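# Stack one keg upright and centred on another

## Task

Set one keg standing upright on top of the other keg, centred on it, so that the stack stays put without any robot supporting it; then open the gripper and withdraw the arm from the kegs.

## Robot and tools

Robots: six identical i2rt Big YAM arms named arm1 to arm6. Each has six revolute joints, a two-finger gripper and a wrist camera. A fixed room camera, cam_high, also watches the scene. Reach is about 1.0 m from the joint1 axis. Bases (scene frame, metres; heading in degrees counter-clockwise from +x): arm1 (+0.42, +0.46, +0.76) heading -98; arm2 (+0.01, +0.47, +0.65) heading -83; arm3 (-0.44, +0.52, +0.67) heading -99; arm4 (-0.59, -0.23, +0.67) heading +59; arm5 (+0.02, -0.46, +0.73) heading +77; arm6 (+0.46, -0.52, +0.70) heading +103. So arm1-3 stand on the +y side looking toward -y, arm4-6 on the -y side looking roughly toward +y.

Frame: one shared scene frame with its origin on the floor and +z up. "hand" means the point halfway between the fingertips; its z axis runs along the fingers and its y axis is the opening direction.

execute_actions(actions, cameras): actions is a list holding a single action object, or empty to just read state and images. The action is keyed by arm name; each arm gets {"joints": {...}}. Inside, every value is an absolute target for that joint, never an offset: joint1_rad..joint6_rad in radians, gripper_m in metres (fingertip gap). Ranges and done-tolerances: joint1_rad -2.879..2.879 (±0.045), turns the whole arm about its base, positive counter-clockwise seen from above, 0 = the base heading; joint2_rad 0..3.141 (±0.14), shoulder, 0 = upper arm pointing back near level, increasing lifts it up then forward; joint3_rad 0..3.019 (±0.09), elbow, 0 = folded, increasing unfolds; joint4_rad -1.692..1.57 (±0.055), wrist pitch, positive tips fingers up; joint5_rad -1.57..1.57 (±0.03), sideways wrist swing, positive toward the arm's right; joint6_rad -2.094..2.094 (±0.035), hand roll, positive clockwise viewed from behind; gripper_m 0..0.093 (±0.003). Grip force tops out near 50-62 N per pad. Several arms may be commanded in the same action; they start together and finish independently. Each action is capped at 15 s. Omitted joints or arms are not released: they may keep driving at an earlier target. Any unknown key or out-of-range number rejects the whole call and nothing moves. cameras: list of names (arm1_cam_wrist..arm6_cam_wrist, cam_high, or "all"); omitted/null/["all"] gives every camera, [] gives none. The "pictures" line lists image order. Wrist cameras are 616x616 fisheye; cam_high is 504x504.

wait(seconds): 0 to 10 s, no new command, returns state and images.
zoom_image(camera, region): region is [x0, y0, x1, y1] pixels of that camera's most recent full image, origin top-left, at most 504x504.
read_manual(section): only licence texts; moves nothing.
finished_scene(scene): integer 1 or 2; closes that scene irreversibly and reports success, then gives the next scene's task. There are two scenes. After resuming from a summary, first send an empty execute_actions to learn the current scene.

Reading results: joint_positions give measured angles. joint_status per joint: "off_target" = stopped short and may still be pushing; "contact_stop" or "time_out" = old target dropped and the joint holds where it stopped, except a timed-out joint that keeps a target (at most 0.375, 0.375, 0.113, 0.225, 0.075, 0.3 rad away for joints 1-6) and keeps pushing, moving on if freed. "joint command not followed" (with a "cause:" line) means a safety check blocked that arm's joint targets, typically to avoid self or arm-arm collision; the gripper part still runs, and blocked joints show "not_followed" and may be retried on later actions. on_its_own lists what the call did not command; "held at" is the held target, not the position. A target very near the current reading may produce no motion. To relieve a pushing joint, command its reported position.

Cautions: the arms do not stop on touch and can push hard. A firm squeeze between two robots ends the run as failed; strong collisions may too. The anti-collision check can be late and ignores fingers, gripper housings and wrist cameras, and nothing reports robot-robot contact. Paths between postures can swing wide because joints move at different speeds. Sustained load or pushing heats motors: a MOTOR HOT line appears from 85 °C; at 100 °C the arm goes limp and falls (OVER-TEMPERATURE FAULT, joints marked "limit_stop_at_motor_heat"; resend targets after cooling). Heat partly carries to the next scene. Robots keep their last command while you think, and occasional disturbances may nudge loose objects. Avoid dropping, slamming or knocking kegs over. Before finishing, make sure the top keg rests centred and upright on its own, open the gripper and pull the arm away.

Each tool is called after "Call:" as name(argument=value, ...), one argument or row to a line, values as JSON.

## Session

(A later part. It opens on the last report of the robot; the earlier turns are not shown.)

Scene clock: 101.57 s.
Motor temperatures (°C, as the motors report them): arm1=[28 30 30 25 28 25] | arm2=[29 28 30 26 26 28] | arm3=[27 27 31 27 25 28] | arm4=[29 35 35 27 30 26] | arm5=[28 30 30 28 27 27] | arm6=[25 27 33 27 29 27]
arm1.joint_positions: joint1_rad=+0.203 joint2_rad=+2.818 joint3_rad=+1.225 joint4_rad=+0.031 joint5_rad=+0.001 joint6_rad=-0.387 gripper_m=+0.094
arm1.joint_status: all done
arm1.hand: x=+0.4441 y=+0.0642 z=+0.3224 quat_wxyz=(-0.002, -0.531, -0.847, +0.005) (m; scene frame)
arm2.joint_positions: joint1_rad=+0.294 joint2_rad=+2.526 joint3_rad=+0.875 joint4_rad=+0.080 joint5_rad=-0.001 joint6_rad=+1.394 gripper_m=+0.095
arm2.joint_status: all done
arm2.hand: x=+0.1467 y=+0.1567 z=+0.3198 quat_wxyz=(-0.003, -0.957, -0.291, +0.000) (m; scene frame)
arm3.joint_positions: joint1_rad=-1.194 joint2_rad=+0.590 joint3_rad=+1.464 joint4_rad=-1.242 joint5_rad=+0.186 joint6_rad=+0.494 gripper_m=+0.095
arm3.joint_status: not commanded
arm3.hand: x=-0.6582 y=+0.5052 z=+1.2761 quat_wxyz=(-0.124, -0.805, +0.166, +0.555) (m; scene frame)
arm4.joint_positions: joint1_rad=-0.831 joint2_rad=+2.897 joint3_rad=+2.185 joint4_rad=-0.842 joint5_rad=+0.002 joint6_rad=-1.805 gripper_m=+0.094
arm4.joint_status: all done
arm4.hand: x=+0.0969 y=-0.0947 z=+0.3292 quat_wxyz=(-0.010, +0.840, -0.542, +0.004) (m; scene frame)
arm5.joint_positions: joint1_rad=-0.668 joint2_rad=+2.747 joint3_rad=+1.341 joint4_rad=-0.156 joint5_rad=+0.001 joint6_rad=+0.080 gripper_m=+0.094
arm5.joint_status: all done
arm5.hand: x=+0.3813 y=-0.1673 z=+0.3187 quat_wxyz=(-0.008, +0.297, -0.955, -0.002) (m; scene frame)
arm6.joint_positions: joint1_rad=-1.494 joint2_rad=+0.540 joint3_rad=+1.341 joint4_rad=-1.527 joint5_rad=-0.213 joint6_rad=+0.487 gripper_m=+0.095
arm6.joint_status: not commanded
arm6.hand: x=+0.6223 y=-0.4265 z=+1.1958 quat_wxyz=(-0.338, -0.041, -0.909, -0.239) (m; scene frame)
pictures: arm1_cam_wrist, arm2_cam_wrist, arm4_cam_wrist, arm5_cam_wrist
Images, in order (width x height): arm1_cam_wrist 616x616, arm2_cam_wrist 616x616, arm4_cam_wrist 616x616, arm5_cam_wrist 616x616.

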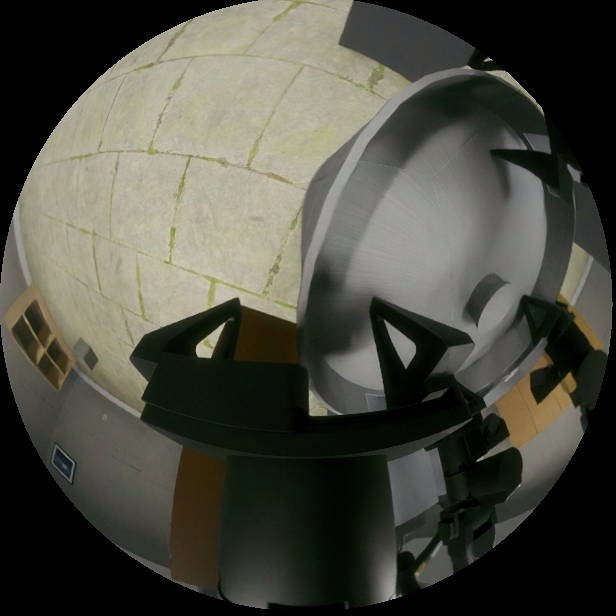

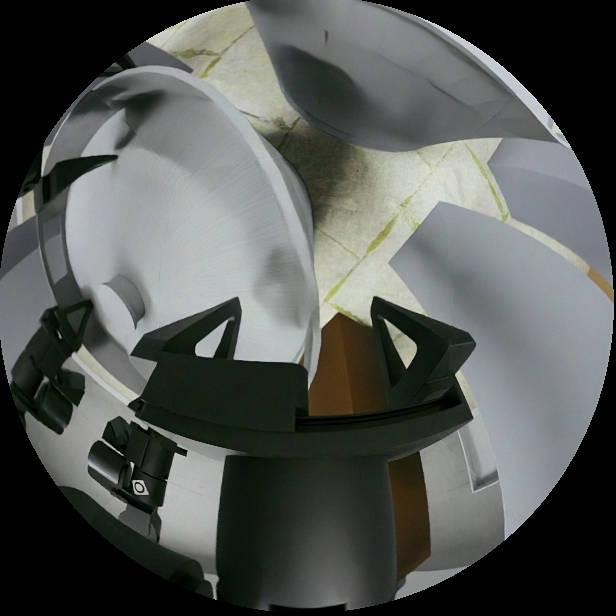

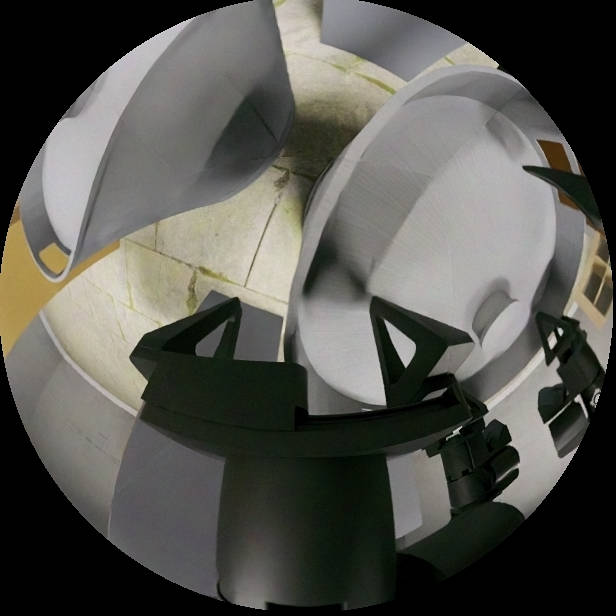

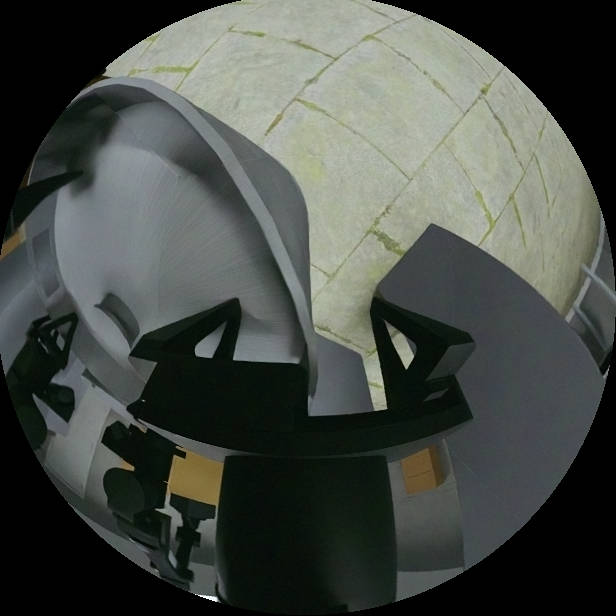

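Call:
execute_actions(
  actions=[
    {"arm1":{"joints":{"joint2_rad":2.87,"joint3_rad":1.235,"gripper_m":0.04}},"arm2":{"joints":{"joint2_rad":2.56,"joint3_rad":0.885,"joint4_rad":0.11,"gripper_m":0.04}},"arm4":{"joints":{"joint2_rad":2.935,"gripper_m":0.04}},"arm5":{"joints":{"joint2_rad":2.795,"joint3_rad":1.352,"gripper_m":0.04}}},
  ],
  cameras=["arm1_cam_wrist","arm2_cam_wrist","arm4_cam_wrist","arm5_cam_wrist"],
)

Scene clock: 105.43 s.
Motor temperatures (°C, as the motors report them): arm1=[28 30 29 25 28 25] | arm2=[29 28 30 26 26 28] | arm3=[27 27 31 27 25 28] | arm4=[29 35 35 27 30 26] | arm5=[28 30 30 28 27 27] | arm6=[25 27 33 27 29 27]
arm1.joint_positions: joint1_rad=+0.203 joint2_rad=+2.837 joint3_rad=+1.232 joint4_rad=+0.031 joint5_rad=+0.001 joint6_rad=-0.387 gripper_m=+0.040
arm1.joint_status: all done
arm1.hand: x=+0.4437 y=+0.0708 z=+0.3152 quat_wxyz=(+0.002, -0.531, -0.847, +0.000) (m; scene frame)
arm2.joint_positions: joint1_rad=+0.294 joint2_rad=+2.542 joint3_rad=+0.878 joint4_rad=+0.096 joint5_rad=-0.001 joint6_rad=+1.394 gripper_m=+0.040
arm2.joint_status: all done
arm2.hand: x=+0.1461 y=+0.1580 z=+0.3147 quat_wxyz=(-0.005, -0.957, -0.291, +0.000) (m; scene frame)
arm3.joint_positions: joint1_rad=-1.194 joint2_rad=+0.590 joint3_rad=+1.464 joint4_rad=-1.242 joint5_rad=+0.186 joint6_rad=+0.494 gripper_m=+0.095
arm3.joint_status: not commanded
arm3.hand: x=-0.6582 y=+0.5052 z=+1.2761 quat_wxyz=(-0.124, -0.805, +0.166, +0.555) (m; scene frame)
arm4.joint_positions: joint1_rad=-0.831 joint2_rad=+2.903 joint3_rad=+2.188 joint4_rad=-0.841 joint5_rad=+0.002 joint6_rad=-1.805 gripper_m=+0.040
arm4.joint_status: all done
arm4.hand: x=+0.0961 y=-0.0948 z=+0.3260 quat_wxyz=(-0.010, +0.840, -0.542, +0.004) (m; scene frame)
arm5.joint_positions: joint1_rad=-0.667 joint2_rad=+2.753 joint3_rad=+1.342 joint4_rad=-0.156 joint5_rad=-0.003 joint6_rad=+0.080 gripper_m=+0.040
arm5.joint_status: all done
arm5.hand: x=+0.3788 y=-0.1683 z=+0.3163 quat_wxyz=(-0.005, +0.298, -0.955, -0.002) (m; scene frame)
arm6.joint_positions: joint1_rad=-1.494 joint2_rad=+0.540 joint3_rad=+1.341 joint4_rad=-1.527 joint5_rad=-0.213 joint6_rad=+0.487 gripper_m=+0.095
arm6.joint_status: not commanded
arm6.hand: x=+0.6223 y=-0.4265 z=+1.1958 quat_wxyz=(-0.338, -0.041, -0.909, -0.239) (m; scene frame)
pictures: arm1_cam_wrist, arm2_cam_wrist, arm4_cam_wrist, arm5_cam_wrist
Images, in order (width x height): arm1_cam_wrist 616x616, arm2_cam_wrist 616x616, arm4_cam_wrist 616x616, arm5_cam_wrist 616x616.

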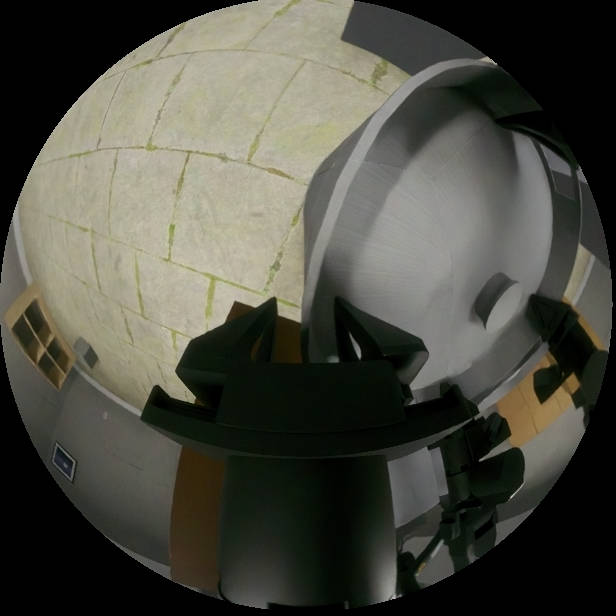

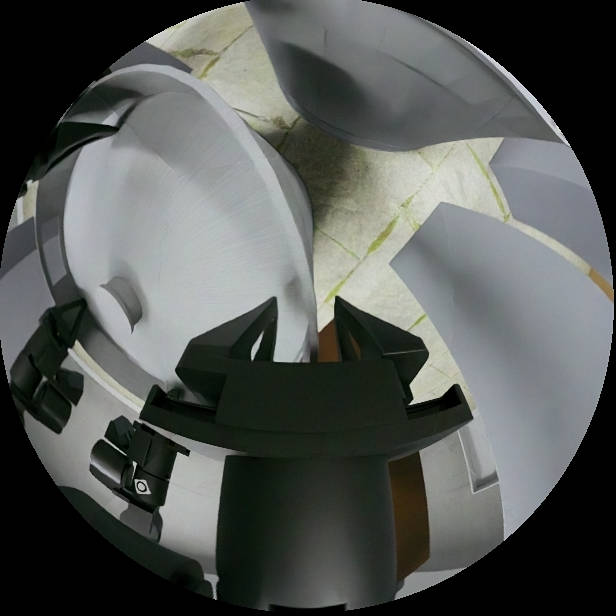

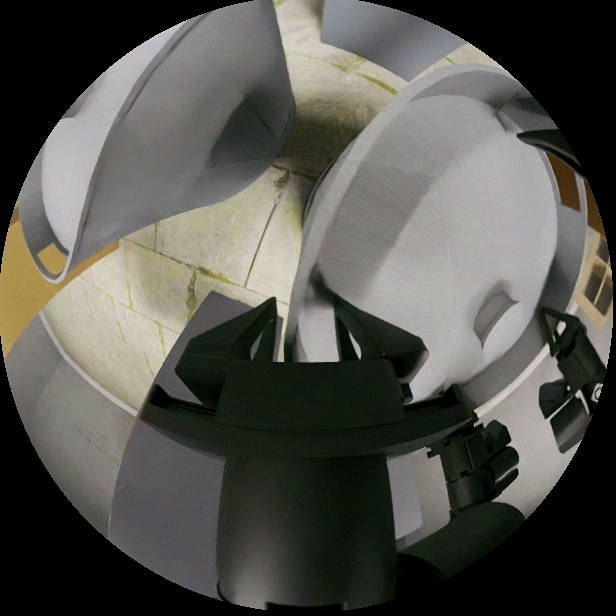

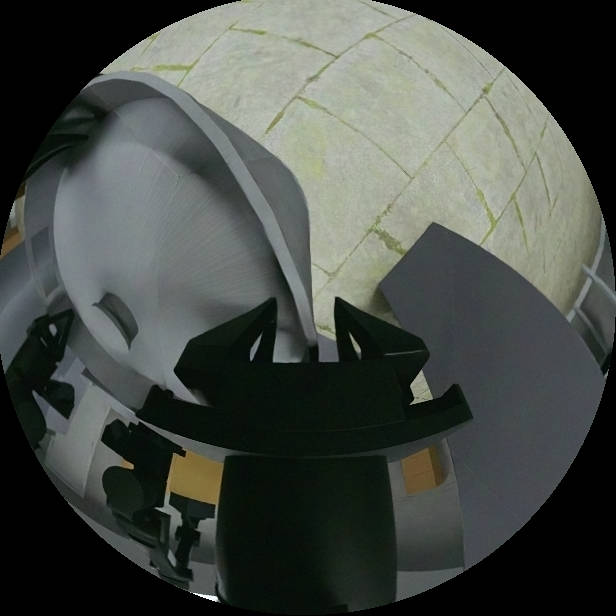

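Call:
execute_actions(
  actions=[
    {"arm1":{"joints":{"gripper_m":0}},"arm2":{"joints":{"gripper_m":0}},"arm4":{"joints":{"joint3_rad":2.2,"gripper_m":0}},"arm5":{"joints":{"gripper_m":0}}},
  ],
  cameras=[],
)

Call:
execute_actions(
  actions=[
    {"arm1":{"joints":{"joint2_rad":2.554,"joint3_rad":1.03,"joint4_rad":-0.035}},"arm2":{"joints":{"joint2_rad":2.213,"joint3_rad":0.745,"joint4_rad":-0.085}},"arm4":{"joints":{"joint2_rad":2.66,"joint3_rad":2.07,"joint4_rad":-0.9}},"arm5":{"joints":{"joint2_rad":2.495,"joint3_rad":1.195,"joint4_rad":-0.25}}},
  ],
  cameras=["arm4_cam_wrist","arm5_cam_wrist","cam_high"],
)

Scene clock: 115.97 s.
Motor temperatures (°C, as the motors report them): arm1=[28 30 29 25 28 25] | arm2=[29 28 30 26 26 28] | arm3=[27 27 31 27 25 28] | arm4=[29 35 34 27 30 26] | arm5=[28 30 30 28 27 27] | arm6=[25 27 33 27 29 27]
arm1.joint_positions: joint1_rad=+0.202 joint2_rad=+2.837 joint3_rad=+1.232 joint4_rad=+0.032 joint5_rad=+0.001 joint6_rad=-0.417 gripper_m=+0.002
arm1.joint_status: all done
arm1.hand: x=+0.4435 y=+0.0707 z=+0.3152 quat_wxyz=(+0.001, -0.519, -0.855, +0.000) (m; scene frame)
arm2.joint_positions: joint1_rad=+0.294 joint2_rad=+2.545 joint3_rad=+0.875 joint4_rad=+0.095 joint5_rad=+0.000 joint6_rad=+1.398 gripper_m=+0.002
arm2.joint_status: all done
arm2.hand: x=+0.1443 y=+0.1616 z=+0.3136 quat_wxyz=(-0.001, -0.957, -0.290, +0.001) (m; scene frame)
arm3.joint_positions: joint1_rad=-1.194 joint2_rad=+0.590 joint3_rad=+1.464 joint4_rad=-1.242 joint5_rad=+0.186 joint6_rad=+0.494 gripper_m=+0.095
arm3.joint_status: not commanded
arm3.hand: x=-0.6582 y=+0.5052 z=+1.2761 quat_wxyz=(-0.124, -0.805, +0.166, +0.555) (m; scene frame)
arm4.joint_positions: joint1_rad=-0.833 joint2_rad=+2.905 joint3_rad=+2.187 joint4_rad=-0.860 joint5_rad=+0.003 joint6_rad=-1.787 gripper_m=+0.002
arm4.joint_status: all done
arm4.hand: x=+0.0904 y=-0.0972 z=+0.3243 quat_wxyz=(-0.002, +0.835, -0.550, -0.004) (m; scene frame)
arm5.joint_positions: joint1_rad=-0.670 joint2_rad=+2.755 joint3_rad=+1.342 joint4_rad=-0.156 joint5_rad=+0.010 joint6_rad=+0.045 gripper_m=+0.001
arm5.joint_status: all done
arm5.hand: x=+0.3801 y=-0.1719 z=+0.3153 quat_wxyz=(-0.006, +0.313, -0.950, +0.004) (m; scene frame)
arm6.joint_positions: joint1_rad=-1.494 joint2_rad=+0.540 joint3_rad=+1.341 joint4_rad=-1.527 joint5_rad=-0.213 joint6_rad=+0.487 gripper_m=+0.095
arm6.joint_status: not commanded
arm6.hand: x=+0.6223 y=-0.4265 z=+1.1958 quat_wxyz=(-0.338, -0.041, -0.909, -0.239) (m; scene frame)
pictures: none
No camera images: the call's "cameras" was empty. Leave "cameras" out to get every camera's image.

Scene clock: 117.17 s.
Motor temperatures (°C, as the motors report them): arm1=[28 31 29 25 28 25] | arm2=[29 28 30 26 26 28] | arm3=[27 27 31 27 25 28] | arm4=[29 35 34 27 30 26] | arm5=[28 30 30 28 27 27] | arm6=[25 27 33 27 29 27]
arm1.joint_positions: joint1_rad=+0.188 joint2_rad=+2.638 joint3_rad=+1.057 joint4_rad=-0.008 joint5_rad=-0.008 joint6_rad=-0.433 gripper_m=+0.002
arm1.joint_status: all done
arm1.hand: x=+0.4387 y=+0.0821 z=+0.3894 quat_wxyz=(+0.002, -0.518, -0.855, -0.009) (m; scene frame)
arm2.joint_positions: joint1_rad=+0.289 joint2_rad=+2.320 joint3_rad=+0.761 joint4_rad=-0.062 joint5_rad=-0.014 joint6_rad=+1.397 gripper_m=+0.002
arm2.joint_status: all done
arm2.hand: x=+0.1398 y=+0.1739 z=+0.3866 quat_wxyz=(+0.022, -0.958, -0.287, -0.003) (m; scene frame)
arm3.joint_positions: joint1_rad=-1.194 joint2_rad=+0.590 joint3_rad=+1.464 joint4_rad=-1.242 joint5_rad=+0.186 joint6_rad=+0.494 gripper_m=+0.095
arm3.joint_status: not commanded
arm3.hand: x=-0.6582 y=+0.5052 z=+1.2761 quat_wxyz=(-0.124, -0.805, +0.166, +0.555) (m; scene frame)
arm4.joint_positions: joint1_rad=-0.818 joint2_rad=+2.747 joint3_rad=+2.046 joint4_rad=-0.869 joint5_rad=-0.023 joint6_rad=-1.771 gripper_m=+0.002
arm4.joint_status: all done
arm4.hand: x=+0.0851 y=-0.0843 z=+0.3895 quat_wxyz=(-0.013, +0.834, -0.551, -0.010) (m; scene frame)
arm5.joint_positions: joint1_rad=-0.648 joint2_rad=+2.587 joint3_rad=+1.227 joint4_rad=-0.201 joint5_rad=-0.004 joint6_rad=+0.060 gripper_m=+0.001
arm5.joint_status: all done
arm5.hand: x=+0.3743 y=-0.1598 z=+0.3810 quat_wxyz=(-0.007, +0.316, -0.949, -0.004) (m; scene frame)
arm6.joint_positions: joint1_rad=-1.494 joint2_rad=+0.540 joint3_rad=+1.341 joint4_rad=-1.527 joint5_rad=-0.213 joint6_rad=+0.487 gripper_m=+0.095
arm6.joint_status: not commanded
arm6.hand: x=+0.6223 y=-0.4265 z=+1.1958 quat_wxyz=(-0.338, -0.041, -0.909, -0.239) (m; scene frame)
pictures: arm4_cam_wrist, arm5_cam_wrist, cam_high
Images, in order (width x height): arm4_cam_wrist 616x616, arm5_cam_wrist 616x616, cam_high 504x504.

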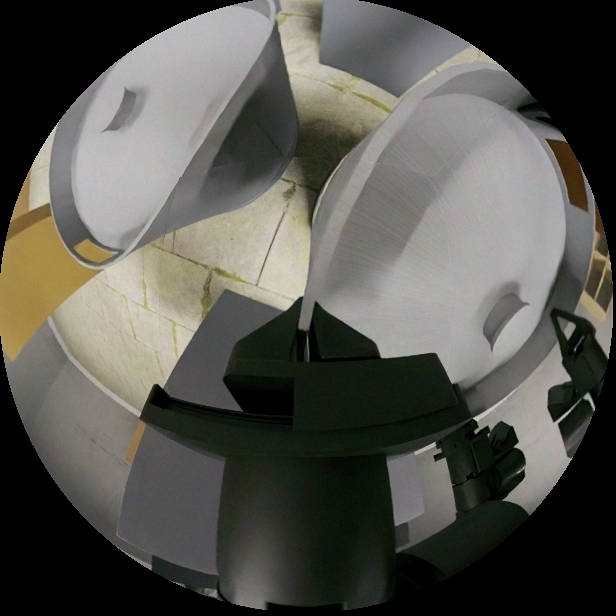

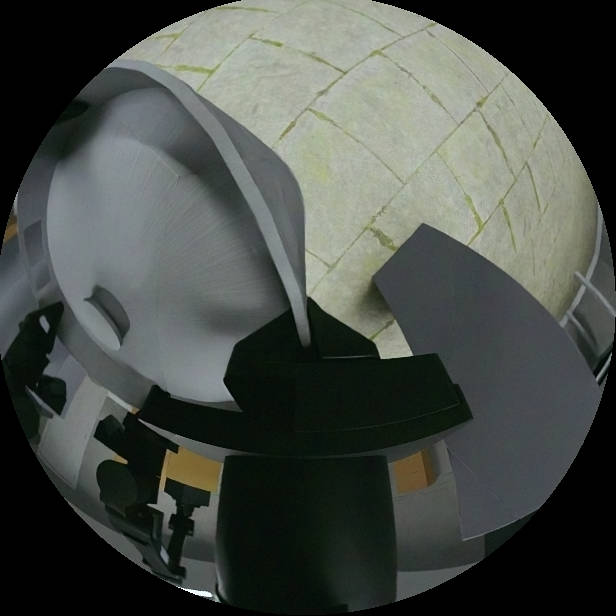

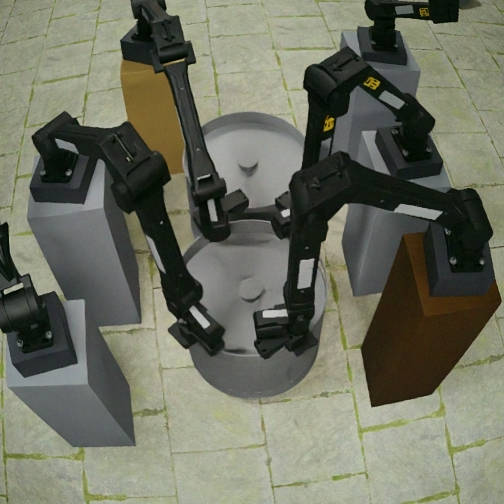

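Call:
execute_actions(
  actions=[
    {"arm1":{"joints":{"joint2_rad":2.19,"joint3_rad":0.895,"joint4_rad":-0.19,"joint6_rad":-0.42}},"arm2":{"joints":{"joint2_rad":1.81,"joint3_rad":0.69,"joint4_rad":-0.36}},"arm4":{"joints":{"joint2_rad":2.41,"joint3_rad":2.0,"joint4_rad":-1.02,"joint6_rad":-1.79}},"arm5":{"joints":{"joint2_rad":2.16,"joint3_rad":1.09,"joint4_rad":-0.41,"joint6_rad":0.05}}},
  ],
  cameras=[],
)

Call:
execute_actions(
  actions=[
    {"arm1":{"joints":{"joint2_rad":1.90,"joint3_rad":0.845,"joint4_rad":-0.42}},"arm2":{"joints":{"joint2_rad":1.515,"joint3_rad":0.725,"joint4_rad":-0.685}},"arm4":{"joints":{"joint2_rad":2.27,"joint3_rad":2.025,"joint4_rad":-1.18}},"arm5":{"joints":{"joint2_rad":1.92,"joint3_rad":1.065,"joint4_rad":-0.615}}},
  ],
  cameras=["arm4_cam_wrist","cam_high"],
)

Scene clock: 124.97 s.
Motor temperatures (°C, as the motors report them): arm1=[28 32 29 25 28 25] | arm2=[29 29 30 26 26 28] | arm3=[27 27 31 27 25 28] | arm4=[29 37 34 27 30 26] | arm5=[28 32 29 28 27 27] | arm6=[25 27 33 27 29 27]
arm1.joint_positions: joint1_rad=+0.197 joint2_rad=+2.278 joint3_rad=+0.881 joint4_rad=-0.177 joint5_rad=-0.014 joint6_rad=-0.438 gripper_m=+0.002
arm1.joint_status: all done
arm1.hand: x=+0.4440 y=+0.0761 z=+0.5155 quat_wxyz=(-0.005, -0.512, -0.859, -0.005) (m; scene frame)
arm2.joint_positions: joint1_rad=+0.293 joint2_rad=+1.922 joint3_rad=+0.677 joint4_rad=-0.347 joint5_rad=-0.017 joint6_rad=+1.394 gripper_m=+0.002
arm2.joint_status: all done
arm2.hand: x=+0.1458 y=+0.1650 z=+0.5077 quat_wxyz=(+0.008, -0.957, -0.291, -0.006) (m; scene frame)
arm3.joint_positions: joint1_rad=-1.194 joint2_rad=+0.590 joint3_rad=+1.464 joint4_rad=-1.242 joint5_rad=+0.186 joint6_rad=+0.494 gripper_m=+0.095
arm3.joint_status: not commanded
arm3.hand: x=-0.6582 y=+0.5052 z=+1.2761 quat_wxyz=(-0.124, -0.805, +0.166, +0.555) (m; scene frame)
arm4.joint_positions: joint1_rad=-0.824 joint2_rad=+2.514 joint3_rad=+1.953 joint4_rad=-1.005 joint5_rad=-0.010 joint6_rad=-1.780 gripper_m=+0.002
arm4.joint_status: all done
arm4.hand: x=+0.0896 y=-0.0909 z=+0.5175 quat_wxyz=(-0.011, +0.835, -0.549, -0.004) (m; scene frame)
arm5.joint_positions: joint1_rad=-0.661 joint2_rad=+2.258 joint3_rad=+1.086 joint4_rad=-0.387 joint5_rad=+0.006 joint6_rad=+0.037 gripper_m=+0.001
arm5.joint_status: all done
arm5.hand: x=+0.3813 y=-0.1638 z=+0.5105 quat_wxyz=(-0.010, +0.321, -0.947, +0.000) (m; scene frame)
arm6.joint_positions: joint1_rad=-1.494 joint2_rad=+0.540 joint3_rad=+1.341 joint4_rad=-1.527 joint5_rad=-0.213 joint6_rad=+0.487 gripper_m=+0.095
arm6.joint_status: not commanded
arm6.hand: x=+0.6223 y=-0.4265 z=+1.1958 quat_wxyz=(-0.338, -0.041, -0.909, -0.239) (m; scene frame)
pictures: none
No camera images: the call's "cameras" was empty. Leave "cameras" out to get every camera's image.

Scene clock: 126.07 s.
Motor temperatures (°C, as the motors report them): arm1=[28 32 30 25 28 25] | arm2=[29 29 30 26 26 28] | arm3=[27 27 31 27 25 28] | arm4=[29 38 35 27 30 26] | arm5=[28 32 30 28 27 27] | arm6=[25 27 33 27 29 27]
arm1.joint_positions: joint1_rad=+0.193 joint2_rad=+1.985 joint3_rad=+0.810 joint4_rad=-0.405 joint5_rad=-0.011 joint6_rad=-0.440 gripper_m=+0.002
arm1.joint_status: all done
arm1.hand: x=+0.4419 y=+0.0792 z=+0.6149 quat_wxyz=(-0.001, -0.513, -0.858, -0.006) (m; scene frame)
arm2.joint_positions: joint1_rad=+0.293 joint2_rad=+1.610 joint3_rad=+0.680 joint4_rad=-0.652 joint5_rad=-0.014 joint6_rad=+1.394 gripper_m=+0.002
arm2.joint_status: all done
arm2.hand: x=+0.1443 y=+0.1681 z=+0.6067 quat_wxyz=(+0.003, -0.957, -0.290, -0.006) (m; scene frame)
arm3.joint_positions: joint1_rad=-1.194 joint2_rad=+0.590 joint3_rad=+1.464 joint4_rad=-1.242 joint5_rad=+0.186 joint6_rad=+0.494 gripper_m=+0.095
arm3.joint_status: not commanded
arm3.hand: x=-0.6582 y=+0.5052 z=+1.2761 quat_wxyz=(-0.124, -0.805, +0.166, +0.555) (m; scene frame)
arm4.joint_positions: joint1_rad=-0.816 joint2_rad=+2.363 joint3_rad=+1.953 joint4_rad=-1.163 joint5_rad=-0.012 joint6_rad=-1.774 gripper_m=+0.002
arm4.joint_status: all done
arm4.hand: x=+0.0840 y=-0.0869 z=+0.6182 quat_wxyz=(-0.008, +0.836, -0.548, -0.007) (m; scene frame)
arm5.joint_positions: joint1_rad=-0.652 joint2_rad=+2.019 joint3_rad=+1.047 joint4_rad=-0.587 joint5_rad=+0.001 joint6_rad=+0.045 gripper_m=+0.001
arm5.joint_status: all done
arm5.hand: x=+0.3770 y=-0.1607 z=+0.6090 quat_wxyz=(-0.009, +0.322, -0.947, -0.002) (m; scene frame)
arm6.joint_positions: joint1_rad=-1.494 joint2_rad=+0.540 joint3_rad=+1.341 joint4_rad=-1.527 joint5_rad=-0.213 joint6_rad=+0.487 gripper_m=+0.095
arm6.joint_status: not commanded
arm6.hand: x=+0.6223 y=-0.4265 z=+1.1958 quat_wxyz=(-0.338, -0.041, -0.909, -0.239) (m; scene frame)
pictures: arm4_cam_wrist, cam_high
Images, in order (width x height): arm4_cam_wrist 616x616, cam_high 504x504.

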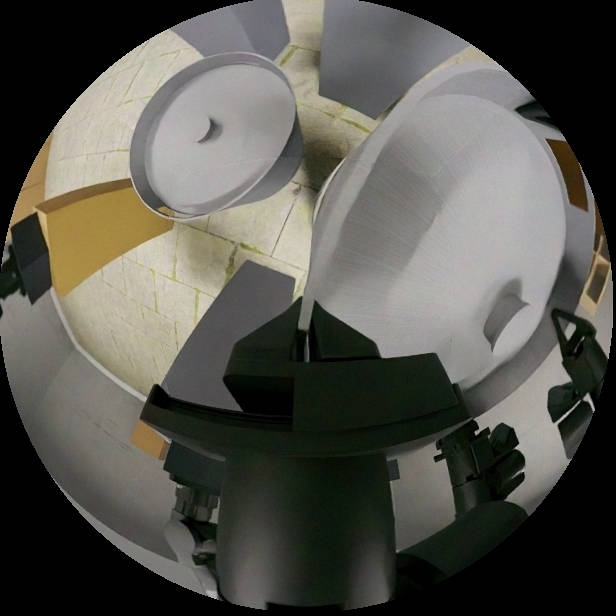

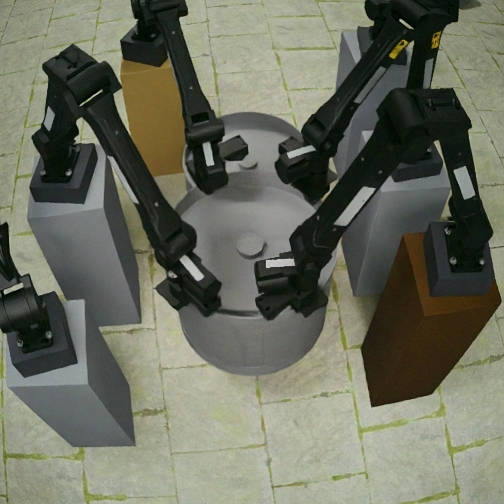

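Call:
execute_actions(
  actions=[
    {"arm1":{"joints":{"joint2_rad":1.61,"joint3_rad":0.895,"joint4_rad":-0.735}},"arm2":{"joints":{"joint2_rad":1.27,"joint3_rad":0.88,"joint4_rad":-1.055}},"arm4":{"joints":{"joint2_rad":2.165,"joint3_rad":2.16,"joint4_rad":-1.4}},"arm5":{"joints":{"joint2_rad":1.69,"joint3_rad":1.125,"joint4_rad":-0.89}},"arm3":{"joints":{"joint1_rad":-0.35}}},
  ],
  cameras=["arm3_cam_wrist"],
)

Call:
execute_actions(
  actions=[
    {"arm1":{"joints":{"joint1_rad":-0.107,"joint2_rad":1.62,"joint3_rad":0.885,"joint4_rad":-0.72,"joint6_rad":-0.737}},"arm2":{"joints":{"joint1_rad":-0.058,"joint2_rad":1.17,"joint3_rad":0.76,"joint4_rad":-1.06,"joint6_rad":1.043}},"arm4":{"joints":{"joint1_rad":-0.765,"joint2_rad":1.865,"joint3_rad":1.61,"joint4_rad":-1.175,"joint6_rad":-1.718}},"arm5":{"joints":{"joint1_rad":-0.445,"joint2_rad":1.55,"joint3_rad":0.905,"joint4_rad":-0.81,"joint6_rad":0.268}}},
  ],
  cameras=["arm3_cam_wrist","cam_high"],
)

Scene clock: 147.17 s.
Motor temperatures (°C, as the motors report them): arm1=[28 32 32 25 28 25] | arm2=[29 29 35 26 26 28] | arm3=[27 27 32 27 25 28] | arm4=[29 40 41 27 30 26] | arm5=[28 33 31 28 27 27] | arm6=[25 27 34 27 29 27]
arm1.joint_positions: joint1_rad=+0.189 joint2_rad=+1.693 joint3_rad=+0.826 joint4_rad=-0.706 joint5_rad=-0.005 joint6_rad=-0.436 gripper_m=+0.002
arm1.joint_status: all done
arm1.hand: x=+0.4394 y=+0.0781 z=+0.7248 quat_wxyz=(-0.001, -0.516, -0.856, -0.001) (m; scene frame)
arm2.joint_positions: joint1_rad=+0.293 joint2_rad=+1.364 joint3_rad=+0.793 joint4_rad=-1.009 joint5_rad=-0.010 joint6_rad=+1.400 gripper_m=+0.002
arm2.joint_status: all done
arm2.hand: x=+0.1433 y=+0.1691 z=+0.7152 quat_wxyz=(+0.002, -0.958, -0.288, -0.004) (m; scene frame)
arm3.joint_positions: joint1_rad=-0.356 joint2_rad=+0.590 joint3_rad=+1.464 joint4_rad=-1.242 joint5_rad=+0.185 joint6_rad=+0.494 gripper_m=+0.095
arm3.joint_status: all done
arm3.hand: x=-0.5748 y=+0.3475 z=+1.2760 quat_wxyz=(-0.339, -0.803, -0.176, +0.457) (m; scene frame)
arm4.joint_positions: joint1_rad=-0.808 joint2_rad=+2.245 joint3_rad=+2.038 joint4_rad=-1.377 joint5_rad=-0.011 joint6_rad=-1.760 gripper_m=+0.002
arm4.joint_status: joint3_rad time_out (moved +0.084 of +0.207); the others done
arm4.on_its_own: joint3_rad reads +2.038 and still pushes toward +2.150 since a time_out
arm4.hand: x=+0.0757 y=-0.0846 z=+0.7278 quat_wxyz=(-0.004, +0.834, -0.551, -0.011) (m; scene frame)
arm5.joint_positions: joint1_rad=-0.646 joint2_rad=+1.784 joint3_rad=+1.067 joint4_rad=-0.839 joint5_rad=-0.001 joint6_rad=+0.060 gripper_m=+0.001
arm5.joint_status: all done
arm5.hand: x=+0.3706 y=-0.1618 z=+0.7177 quat_wxyz=(-0.011, +0.317, -0.948, -0.003) (m; scene frame)
arm6.joint_positions: joint1_rad=-1.494 joint2_rad=+0.540 joint3_rad=+1.341 joint4_rad=-1.527 joint5_rad=-0.213 joint6_rad=+0.487 gripper_m=+0.095
arm6.joint_status: not commanded
arm6.hand: x=+0.6223 y=-0.4265 z=+1.1958 quat_wxyz=(-0.338, -0.041, -0.909, -0.239) (m; scene frame)
pictures: arm3_cam_wrist
Images, in order (width x height): arm3_cam_wrist 616x616.

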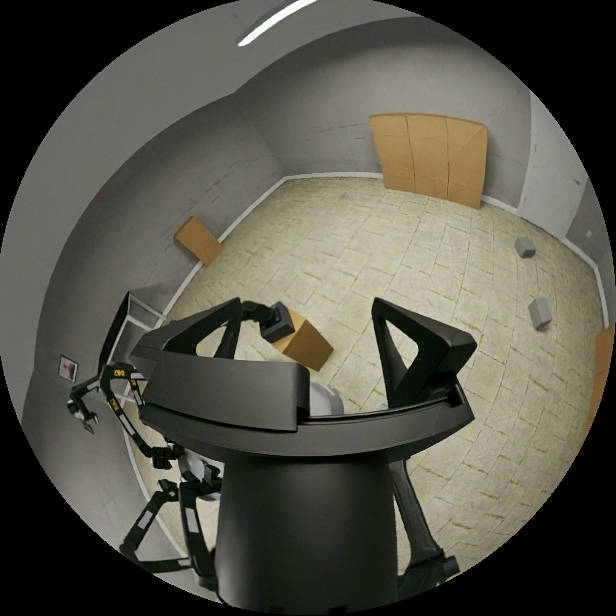

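not run: a stop came earlier in this reply.

Call:
execute_actions(
  actions=[
    {"arm1":{"joints":{"joint1_rad":-0.107,"joint2_rad":1.62,"joint3_rad":0.9,"joint4_rad":-0.725,"joint6_rad":-0.737}},"arm2":{"joints":{"joint1_rad":-0.058,"joint2_rad":1.17,"joint3_rad":0.78,"joint4_rad":-1.065,"joint6_rad":1.043}},"arm4":{"joints":{"joint1_rad":-0.765,"joint2_rad":1.865,"joint3_rad":1.61,"joint4_rad":-1.175,"joint6_rad":-1.718}},"arm5":{"joints":{"joint1_rad":-0.445,"joint2_rad":1.55,"joint3_rad":0.92,"joint4_rad":-0.82,"joint6_rad":0.268}}},
  ],
  cameras=["arm4_cam_wrist","cam_high"],
)

Scene clock: 152.33 s.
Motor temperatures (°C, as the motors report them): arm1=[28 32 33 25 28 25] | arm2=[29 29 37 26 26 28] | arm3=[27 27 32 27 25 28] | arm4=[29 40 42 27 30 26] | arm5=[28 33 32 28 27 27] | arm6=[25 27 34 27 29 27]
arm1.joint_positions: joint1_rad=-0.115 joint2_rad=+1.705 joint3_rad=+0.826 joint4_rad=-0.710 joint5_rad=+0.006 joint6_rad=-0.751 gripper_m=+0.002
arm1.joint_status: all done
arm1.hand: x=+0.3234 y=+0.0932 z=+0.7207 quat_wxyz=(+0.006, -0.511, -0.859, -0.007) (m; scene frame)
arm2.joint_positions: joint1_rad=-0.050 joint2_rad=+1.266 joint3_rad=+0.715 joint4_rad=-1.048 joint5_rad=-0.002 joint6_rad=+1.051 gripper_m=+0.002
arm2.joint_status: all done
arm2.hand: x=+0.0303 y=+0.1798 z=+0.7189 quat_wxyz=(+0.010, -0.957, -0.291, -0.004) (m; scene frame)
arm3.joint_positions: joint1_rad=-0.356 joint2_rad=+0.590 joint3_rad=+1.464 joint4_rad=-1.242 joint5_rad=+0.185 joint6_rad=+0.494 gripper_m=+0.095
arm3.joint_status: not commanded
arm3.hand: x=-0.5748 y=+0.3475 z=+1.2760 quat_wxyz=(-0.339, -0.803, -0.176, +0.457) (m; scene frame)
arm4.joint_positions: joint1_rad=-0.749 joint2_rad=+1.966 joint3_rad=+1.559 joint4_rad=-1.176 joint5_rad=-0.019 joint6_rad=-1.708 gripper_m=+0.002
arm4.joint_status: all done
arm4.hand: x=-0.0343 y=-0.0718 z=+0.7252 quat_wxyz=(-0.007, +0.836, -0.548, -0.014) (m; scene frame)
arm5.joint_positions: joint1_rad=-0.436 joint2_rad=+1.666 joint3_rad=+0.876 joint4_rad=-0.781 joint5_rad=-0.005 joint6_rad=+0.256 gripper_m=+0.001
arm5.joint_status: all done
arm5.hand: x=+0.2599 y=-0.1473 z=+0.7113 quat_wxyz=(-0.002, +0.324, -0.946, -0.002) (m; scene frame)
arm6.joint_positions: joint1_rad=-1.494 joint2_rad=+0.540 joint3_rad=+1.341 joint4_rad=-1.527 joint5_rad=-0.213 joint6_rad=+0.487 gripper_m=+0.095
arm6.joint_status: not commanded
arm6.hand: x=+0.6223 y=-0.4265 z=+1.1958 quat_wxyz=(-0.338, -0.041, -0.909, -0.239) (m; scene frame)
pictures: arm4_cam_wrist, cam_high
Images, in order (width x height): arm4_cam_wrist 616x616, cam_high 504x504.

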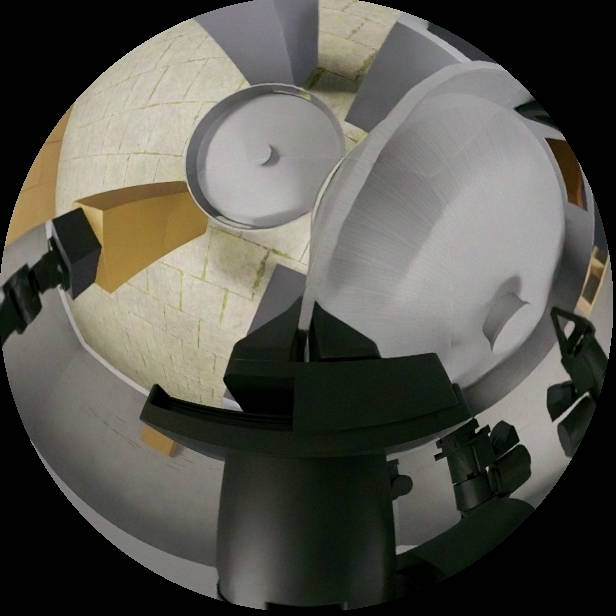

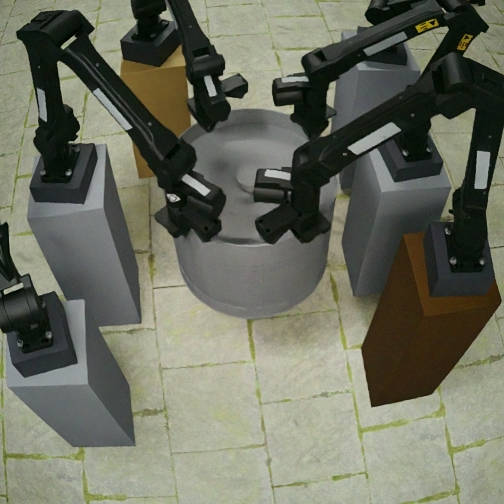

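Call:
execute_actions(
  actions=[
    {"arm1":{"joints":{"joint1_rad":-0.396,"joint2_rad":1.67,"joint3_rad":0.99,"joint4_rad":-0.755,"joint6_rad":-1.03}},"arm2":{"joints":{"joint1_rad":-0.462,"joint2_rad":1.16,"joint3_rad":0.79,"joint4_rad":-1.06,"joint6_rad":0.64}},"arm4":{"joints":{"joint1_rad":-0.668,"joint2_rad":1.61,"joint3_rad":1.245,"joint4_rad":-1.06,"joint6_rad":-1.62}},"arm5":{"joints":{"joint1_rad":-0.144,"joint2_rad":1.43,"joint3_rad":0.795,"joint4_rad":-0.8,"joint6_rad":0.57}}},
  ],
  cameras=[],
)

Call:
execute_actions(
  actions=[
    {"arm1":{"joints":{"joint1_rad":-0.628,"joint2_rad":1.79,"joint3_rad":1.18,"joint4_rad":-0.82,"joint6_rad":-1.26}},"arm2":{"joints":{"joint1_rad":-0.809,"joint2_rad":1.3,"joint3_rad":0.915,"joint4_rad":-1.04,"joint6_rad":0.29}},"arm4":{"joints":{"joint1_rad":-0.516,"joint2_rad":1.375,"joint3_rad":0.95,"joint4_rad":-1.01,"joint6_rad":-1.47}},"arm5":{"joints":{"joint1_rad":0.204,"joint2_rad":1.43,"joint3_rad":0.79,"joint4_rad":-0.795,"joint6_rad":0.917}}},
  ],
  cameras=["arm4_cam_wrist"],
)

Call:
execute_actions(
  actions=[
    {"arm1":{"joints":{"joint1_rad":-0.803,"joint2_rad":1.95,"joint3_rad":1.45,"joint4_rad":-0.93,"joint6_rad":-1.435}},"arm2":{"joints":{"joint1_rad":-1.053,"joint2_rad":1.49,"joint3_rad":1.12,"joint4_rad":-1.06,"joint6_rad":0.048}},"arm4":{"joints":{"joint1_rad":-0.265,"joint2_rad":1.155,"joint3_rad":0.735,"joint4_rad":-1.03,"joint6_rad":-1.218}},"arm5":{"joints":{"joint1_rad":0.527,"joint2_rad":1.52,"joint3_rad":0.885,"joint4_rad":-0.81,"joint6_rad":1.24}}},
  ],
)

Scene clock: 163.87 s.
Motor temperatures (°C, as the motors report them): arm1=[28 32 36 25 28 25] | arm2=[29 29 39 26 26 28] | arm3=[27 27 32 27 25 28] | arm4=[29 40 40 27 30 26] | arm5=[28 33 33 28 27 27] | arm6=[25 27 34 27 29 27]
arm1.joint_positions: joint1_rad=-0.406 joint2_rad=+1.748 joint3_rad=+0.917 joint4_rad=-0.728 joint5_rad=+0.001 joint6_rad=-1.034 gripper_m=+0.002
arm1.joint_status: all done
arm1.hand: x=+0.2038 y=+0.1051 z=+0.7268 quat_wxyz=(+0.001, -0.515, -0.857, +0.006) (m; scene frame)
arm2.joint_positions: joint1_rad=-0.454 joint2_rad=+1.245 joint3_rad=+0.706 joint4_rad=-1.041 joint5_rad=-0.004 joint6_rad=+0.655 gripper_m=+0.002
arm2.joint_status: all done
arm2.hand: x=-0.0851 y=+0.1957 z=+0.7217 quat_wxyz=(-0.001, -0.958, -0.287, -0.003) (m; scene frame)
arm3.joint_positions: joint1_rad=-0.356 joint2_rad=+0.590 joint3_rad=+1.464 joint4_rad=-1.242 joint5_rad=+0.185 joint6_rad=+0.494 gripper_m=+0.095
arm3.joint_status: not commanded
arm3.hand: x=-0.5748 y=+0.3475 z=+1.2760 quat_wxyz=(-0.339, -0.803, -0.176, +0.457) (m; scene frame)
arm4.joint_positions: joint1_rad=-0.642 joint2_rad=+1.703 joint3_rad=+1.185 joint4_rad=-1.050 joint5_rad=-0.011 joint6_rad=-1.587 gripper_m=+0.002
arm4.joint_status: all done
arm4.hand: x=-0.1528 y=-0.0545 z=+0.7301 quat_wxyz=(-0.009, +0.832, -0.554, -0.006) (m; scene frame)
arm5.joint_positions: joint1_rad=-0.134 joint2_rad=+1.535 joint3_rad=+0.745 joint4_rad=-0.775 joint5_rad=-0.002 joint6_rad=+0.573 gripper_m=+0.001
arm5.joint_status: all done
arm5.hand: x=+0.1400 y=-0.1351 z=+0.7208 quat_wxyz=(-0.004, +0.317, -0.949, -0.003) (m; scene frame)
arm6.joint_positions: joint1_rad=-1.494 joint2_rad=+0.540 joint3_rad=+1.341 joint4_rad=-1.527 joint5_rad=-0.213 joint6_rad=+0.487 gripper_m=+0.095
arm6.joint_status: not commanded
arm6.hand: x=+0.6223 y=-0.4265 z=+1.1958 quat_wxyz=(-0.338, -0.041, -0.909, -0.239) (m; scene frame)
pictures: none
No camera images: the call's "cameras" was empty. Leave "cameras" out to get every camera's image.

Scene clock: 166.17 s.
Motor temperatures (°C, as the motors report them): arm1=[28 32 37 25 28 25] | arm2=[29 29 40 26 26 28] | arm3=[27 27 32 27 25 28] | arm4=[29 40 40 27 30 26] | arm5=[28 33 33 28 27 27] | arm6=[25 27 34 27 29 27]
arm1.joint_positions: joint1_rad=-0.635 joint2_rad=+1.877 joint3_rad=+1.110 joint4_rad=-0.787 joint5_rad=+0.003 joint6_rad=-1.268 gripper_m=+0.002
arm1.joint_status: all done
arm1.hand: x=+0.0838 y=+0.1175 z=+0.7241 quat_wxyz=(+0.004, -0.513, -0.858, +0.009) (m; scene frame)
arm2.joint_positions: joint1_rad=-0.800 joint2_rad=+1.377 joint3_rad=+0.816 joint4_rad=-1.013 joint5_rad=-0.004 joint6_rad=+0.303 gripper_m=+0.002
arm2.joint_status: joint3_rad time_out (moved +0.110 of +0.209); the others done
arm2.on_its_own: joint3_rad reads +0.816 and still pushes toward +0.915 since a time_out
arm2.hand: x=-0.2025 y=+0.2073 z=+0.7183 quat_wxyz=(-0.004, -0.957, -0.290, -0.001) (m; scene frame)
arm3.joint_positions: joint1_rad=-0.356 joint2_rad=+0.590 joint3_rad=+1.464 joint4_rad=-1.242 joint5_rad=+0.185 joint6_rad=+0.494 gripper_m=+0.095
arm3.joint_status: not commanded
arm3.hand: x=-0.5748 y=+0.3475 z=+1.2760 quat_wxyz=(-0.339, -0.803, -0.176, +0.457) (m; scene frame)
arm4.joint_positions: joint1_rad=-0.493 joint2_rad=+1.475 joint3_rad=+0.889 joint4_rad=-0.982 joint5_rad=-0.013 joint6_rad=-1.439 gripper_m=+0.001
arm4.joint_status: all done
arm4.hand: x=-0.2698 y=-0.0412 z=+0.7250 quat_wxyz=(-0.009, +0.833, -0.554, -0.007) (m; scene frame)
arm5.joint_positions: joint1_rad=+0.208 joint2_rad=+1.526 joint3_rad=+0.724 joint4_rad=-0.774 joint5_rad=-0.007 joint6_rad=+0.910 gripper_m=+0.001
arm5.joint_status: all done
arm5.hand: x=+0.0229 y=-0.1232 z=+0.7173 quat_wxyz=(+0.001, +0.319, -0.948, +0.001) (m; scene frame)
arm6.joint_positions: joint1_rad=-1.494 joint2_rad=+0.540 joint3_rad=+1.341 joint4_rad=-1.527 joint5_rad=-0.213 joint6_rad=+0.487 gripper_m=+0.095
arm6.joint_status: not commanded
arm6.hand: x=+0.6223 y=-0.4265 z=+1.1958 quat_wxyz=(-0.338, -0.041, -0.909, -0.239) (m; scene frame)
pictures: arm4_cam_wrist
Images, in order (width x height): arm4_cam_wrist 616x616.

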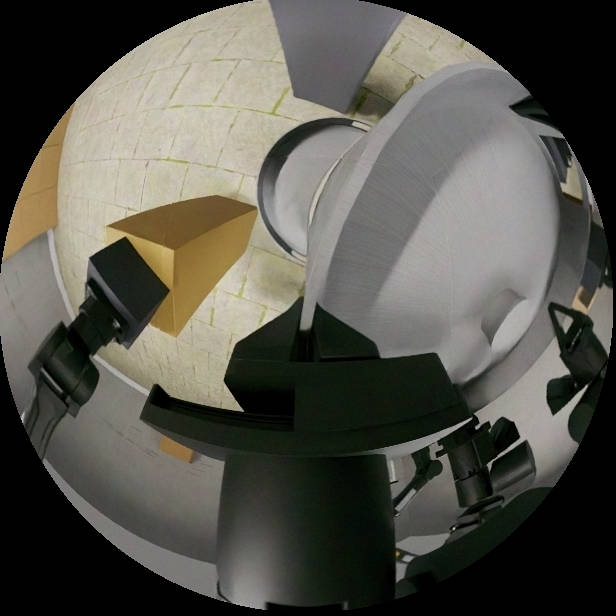

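not run: a stop came earlier in this reply.

Call:
execute_actions(
  actions=[
    {"arm1":{"joints":{"joint1_rad":-0.81,"joint2_rad":1.94,"joint3_rad":1.43,"joint4_rad":-0.93,"joint6_rad":-1.44}},"arm2":{"joints":{"joint1_rad":-1.065,"joint2_rad":1.47,"joint3_rad":1.09,"joint4_rad":-1.06,"joint6_rad":0.04}},"arm4":{"joints":{"joint1_rad":-0.255,"joint2_rad":1.165,"joint3_rad":0.75,"joint4_rad":-1.03,"joint6_rad":-1.205}},"arm5":{"joints":{"joint1_rad":0.525,"joint2_rad":1.53,"joint3_rad":0.9,"joint4_rad":-0.815,"joint6_rad":1.24}}},
  ],
)

Scene clock: 171.93 s.
Motor temperatures (°C, as the motors report them): arm1=[28 33 38 25 28 25] | arm2=[29 29 42 26 26 28] | arm3=[27 27 32 27 25 28] | arm4=[29 39 40 27 30 26] | arm5=[28 33 34 28 27 27] | arm6=[25 27 34 27 29 27]
arm1.joint_positions: joint1_rad=-0.813 joint2_rad=+2.030 joint3_rad=+1.365 joint4_rad=-0.878 joint5_rad=+0.001 joint6_rad=-1.455 gripper_m=+0.002
arm1.joint_status: all done
arm1.hand: x=-0.0348 y=+0.1368 z=+0.7226 quat_wxyz=(+0.007, -0.509, -0.861, +0.013) (m; scene frame)
arm2.joint_positions: joint1_rad=-1.049 joint2_rad=+1.557 joint3_rad=+1.015 joint4_rad=-1.022 joint5_rad=-0.004 joint6_rad=+0.043 gripper_m=+0.002
arm2.joint_status: all done
arm2.hand: x=-0.3209 y=+0.2228 z=+0.7193 quat_wxyz=(-0.006, -0.956, -0.295, +0.003) (m; scene frame)
arm3.joint_positions: joint1_rad=-0.356 joint2_rad=+0.590 joint3_rad=+1.464 joint4_rad=-1.242 joint5_rad=+0.185 joint6_rad=+0.494 gripper_m=+0.095
arm3.joint_status: not commanded
arm3.hand: x=-0.5748 y=+0.3475 z=+1.2760 quat_wxyz=(-0.339, -0.803, -0.176, +0.457) (m; scene frame)
arm4.joint_positions: joint1_rad=-0.237 joint2_rad=+1.259 joint3_rad=+0.686 joint4_rad=-1.000 joint5_rad=-0.015 joint6_rad=-1.188 gripper_m=+0.001
arm4.joint_status: all done
arm4.hand: x=-0.3860 y=-0.0237 z=+0.7271 quat_wxyz=(-0.006, +0.834, -0.552, -0.010) (m; scene frame)
arm5.joint_positions: joint1_rad=+0.525 joint2_rad=+1.599 joint3_rad=+0.823 joint4_rad=-0.799 joint5_rad=-0.008 joint6_rad=+1.221 gripper_m=+0.001
arm5.joint_status: all done
arm5.hand: x=-0.0927 y=-0.1055 z=+0.7190 quat_wxyz=(+0.001, +0.322, -0.947, +0.002) (m; scene frame)
arm6.joint_positions: joint1_rad=-1.494 joint2_rad=+0.540 joint3_rad=+1.341 joint4_rad=-1.527 joint5_rad=-0.213 joint6_rad=+0.487 gripper_m=+0.095
arm6.joint_status: not commanded
arm6.hand: x=+0.6223 y=-0.4265 z=+1.1958 quat_wxyz=(-0.338, -0.041, -0.909, -0.239) (m; scene frame)
pictures: arm1_cam_wrist, arm2_cam_wrist, arm3_cam_wrist, arm4_cam_wrist, arm5_cam_wrist, arm6_cam_wrist, cam_high
Images, in order (width x height): arm1_cam_wrist 616x616, arm2_cam_wrist 616x616, arm3_cam_wrist 616x616, arm4_cam_wrist 616x616, arm5_cam_wrist 616x616, arm6_cam_wrist 616x616, cam_high 504x504.

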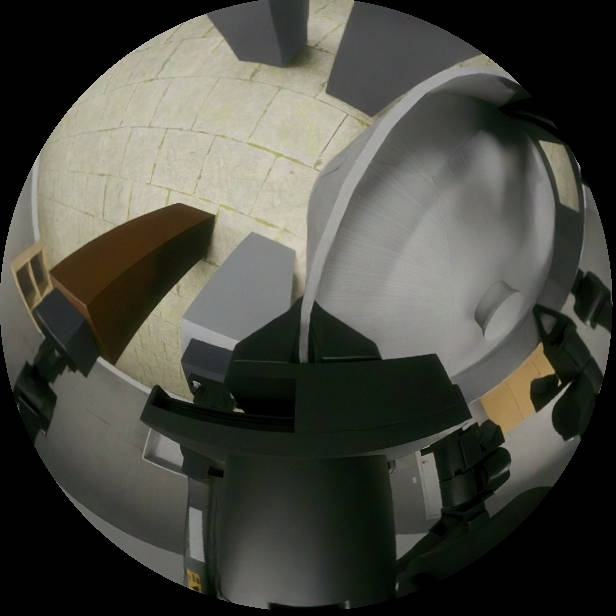

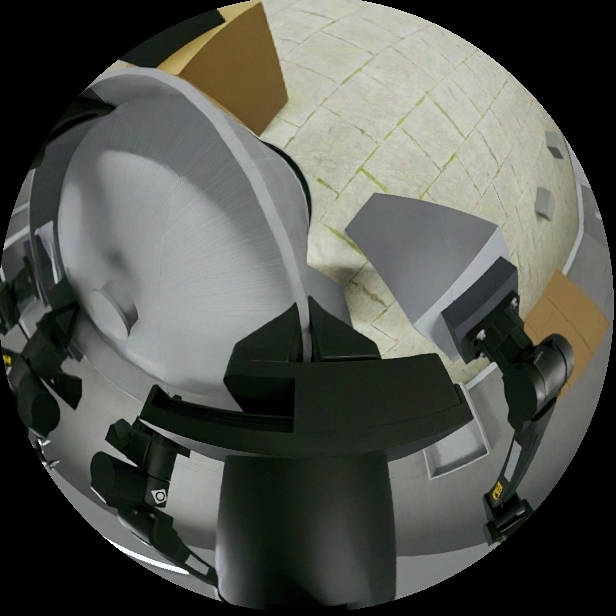

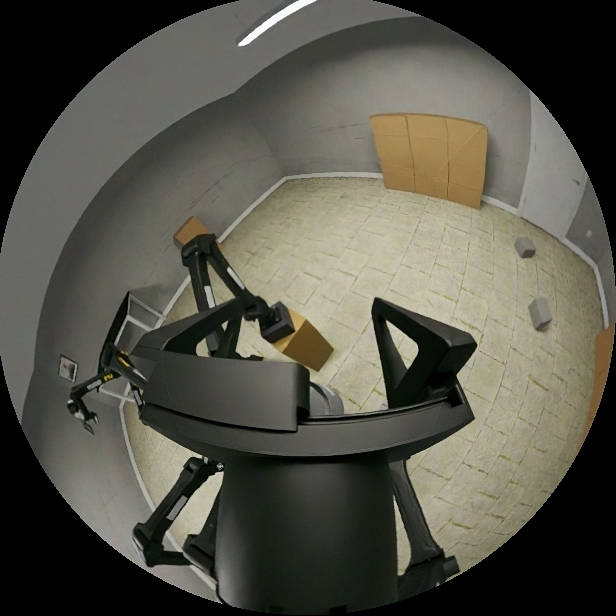

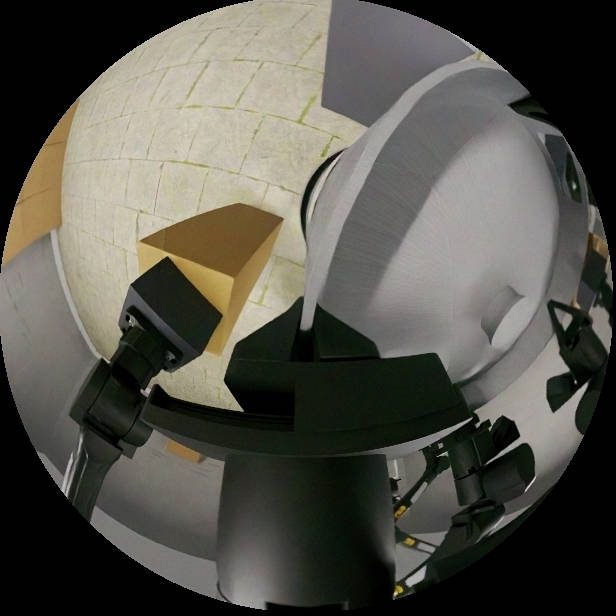

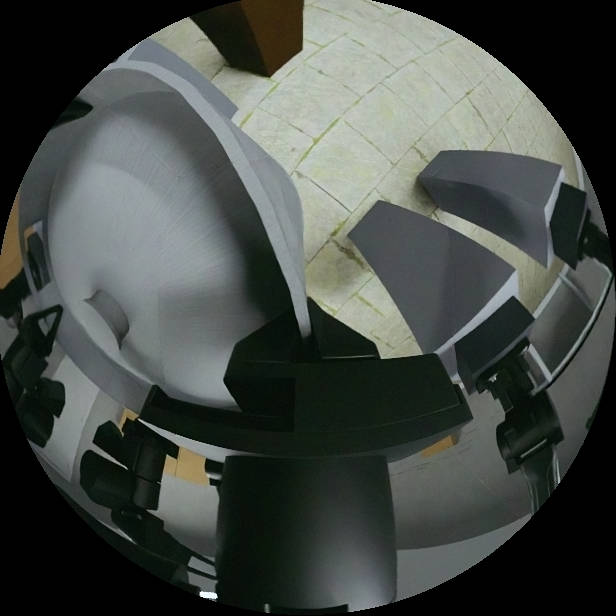

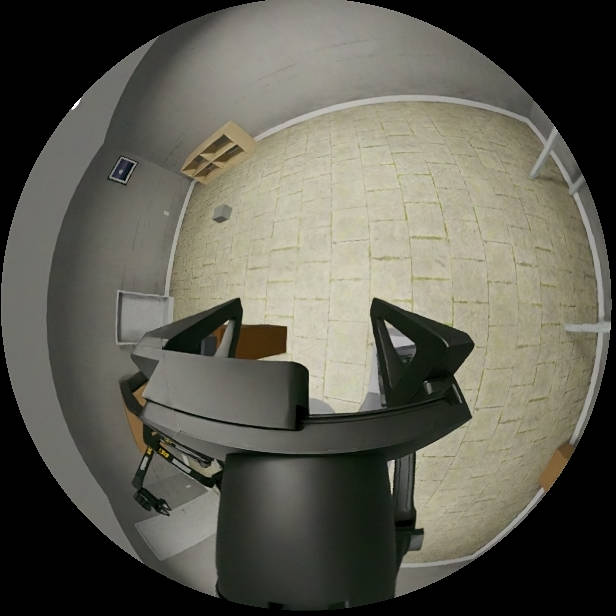

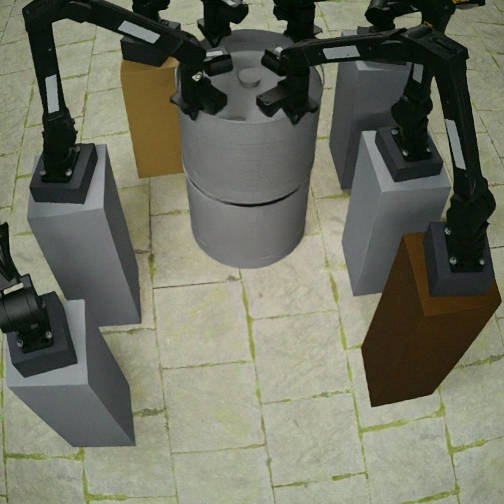

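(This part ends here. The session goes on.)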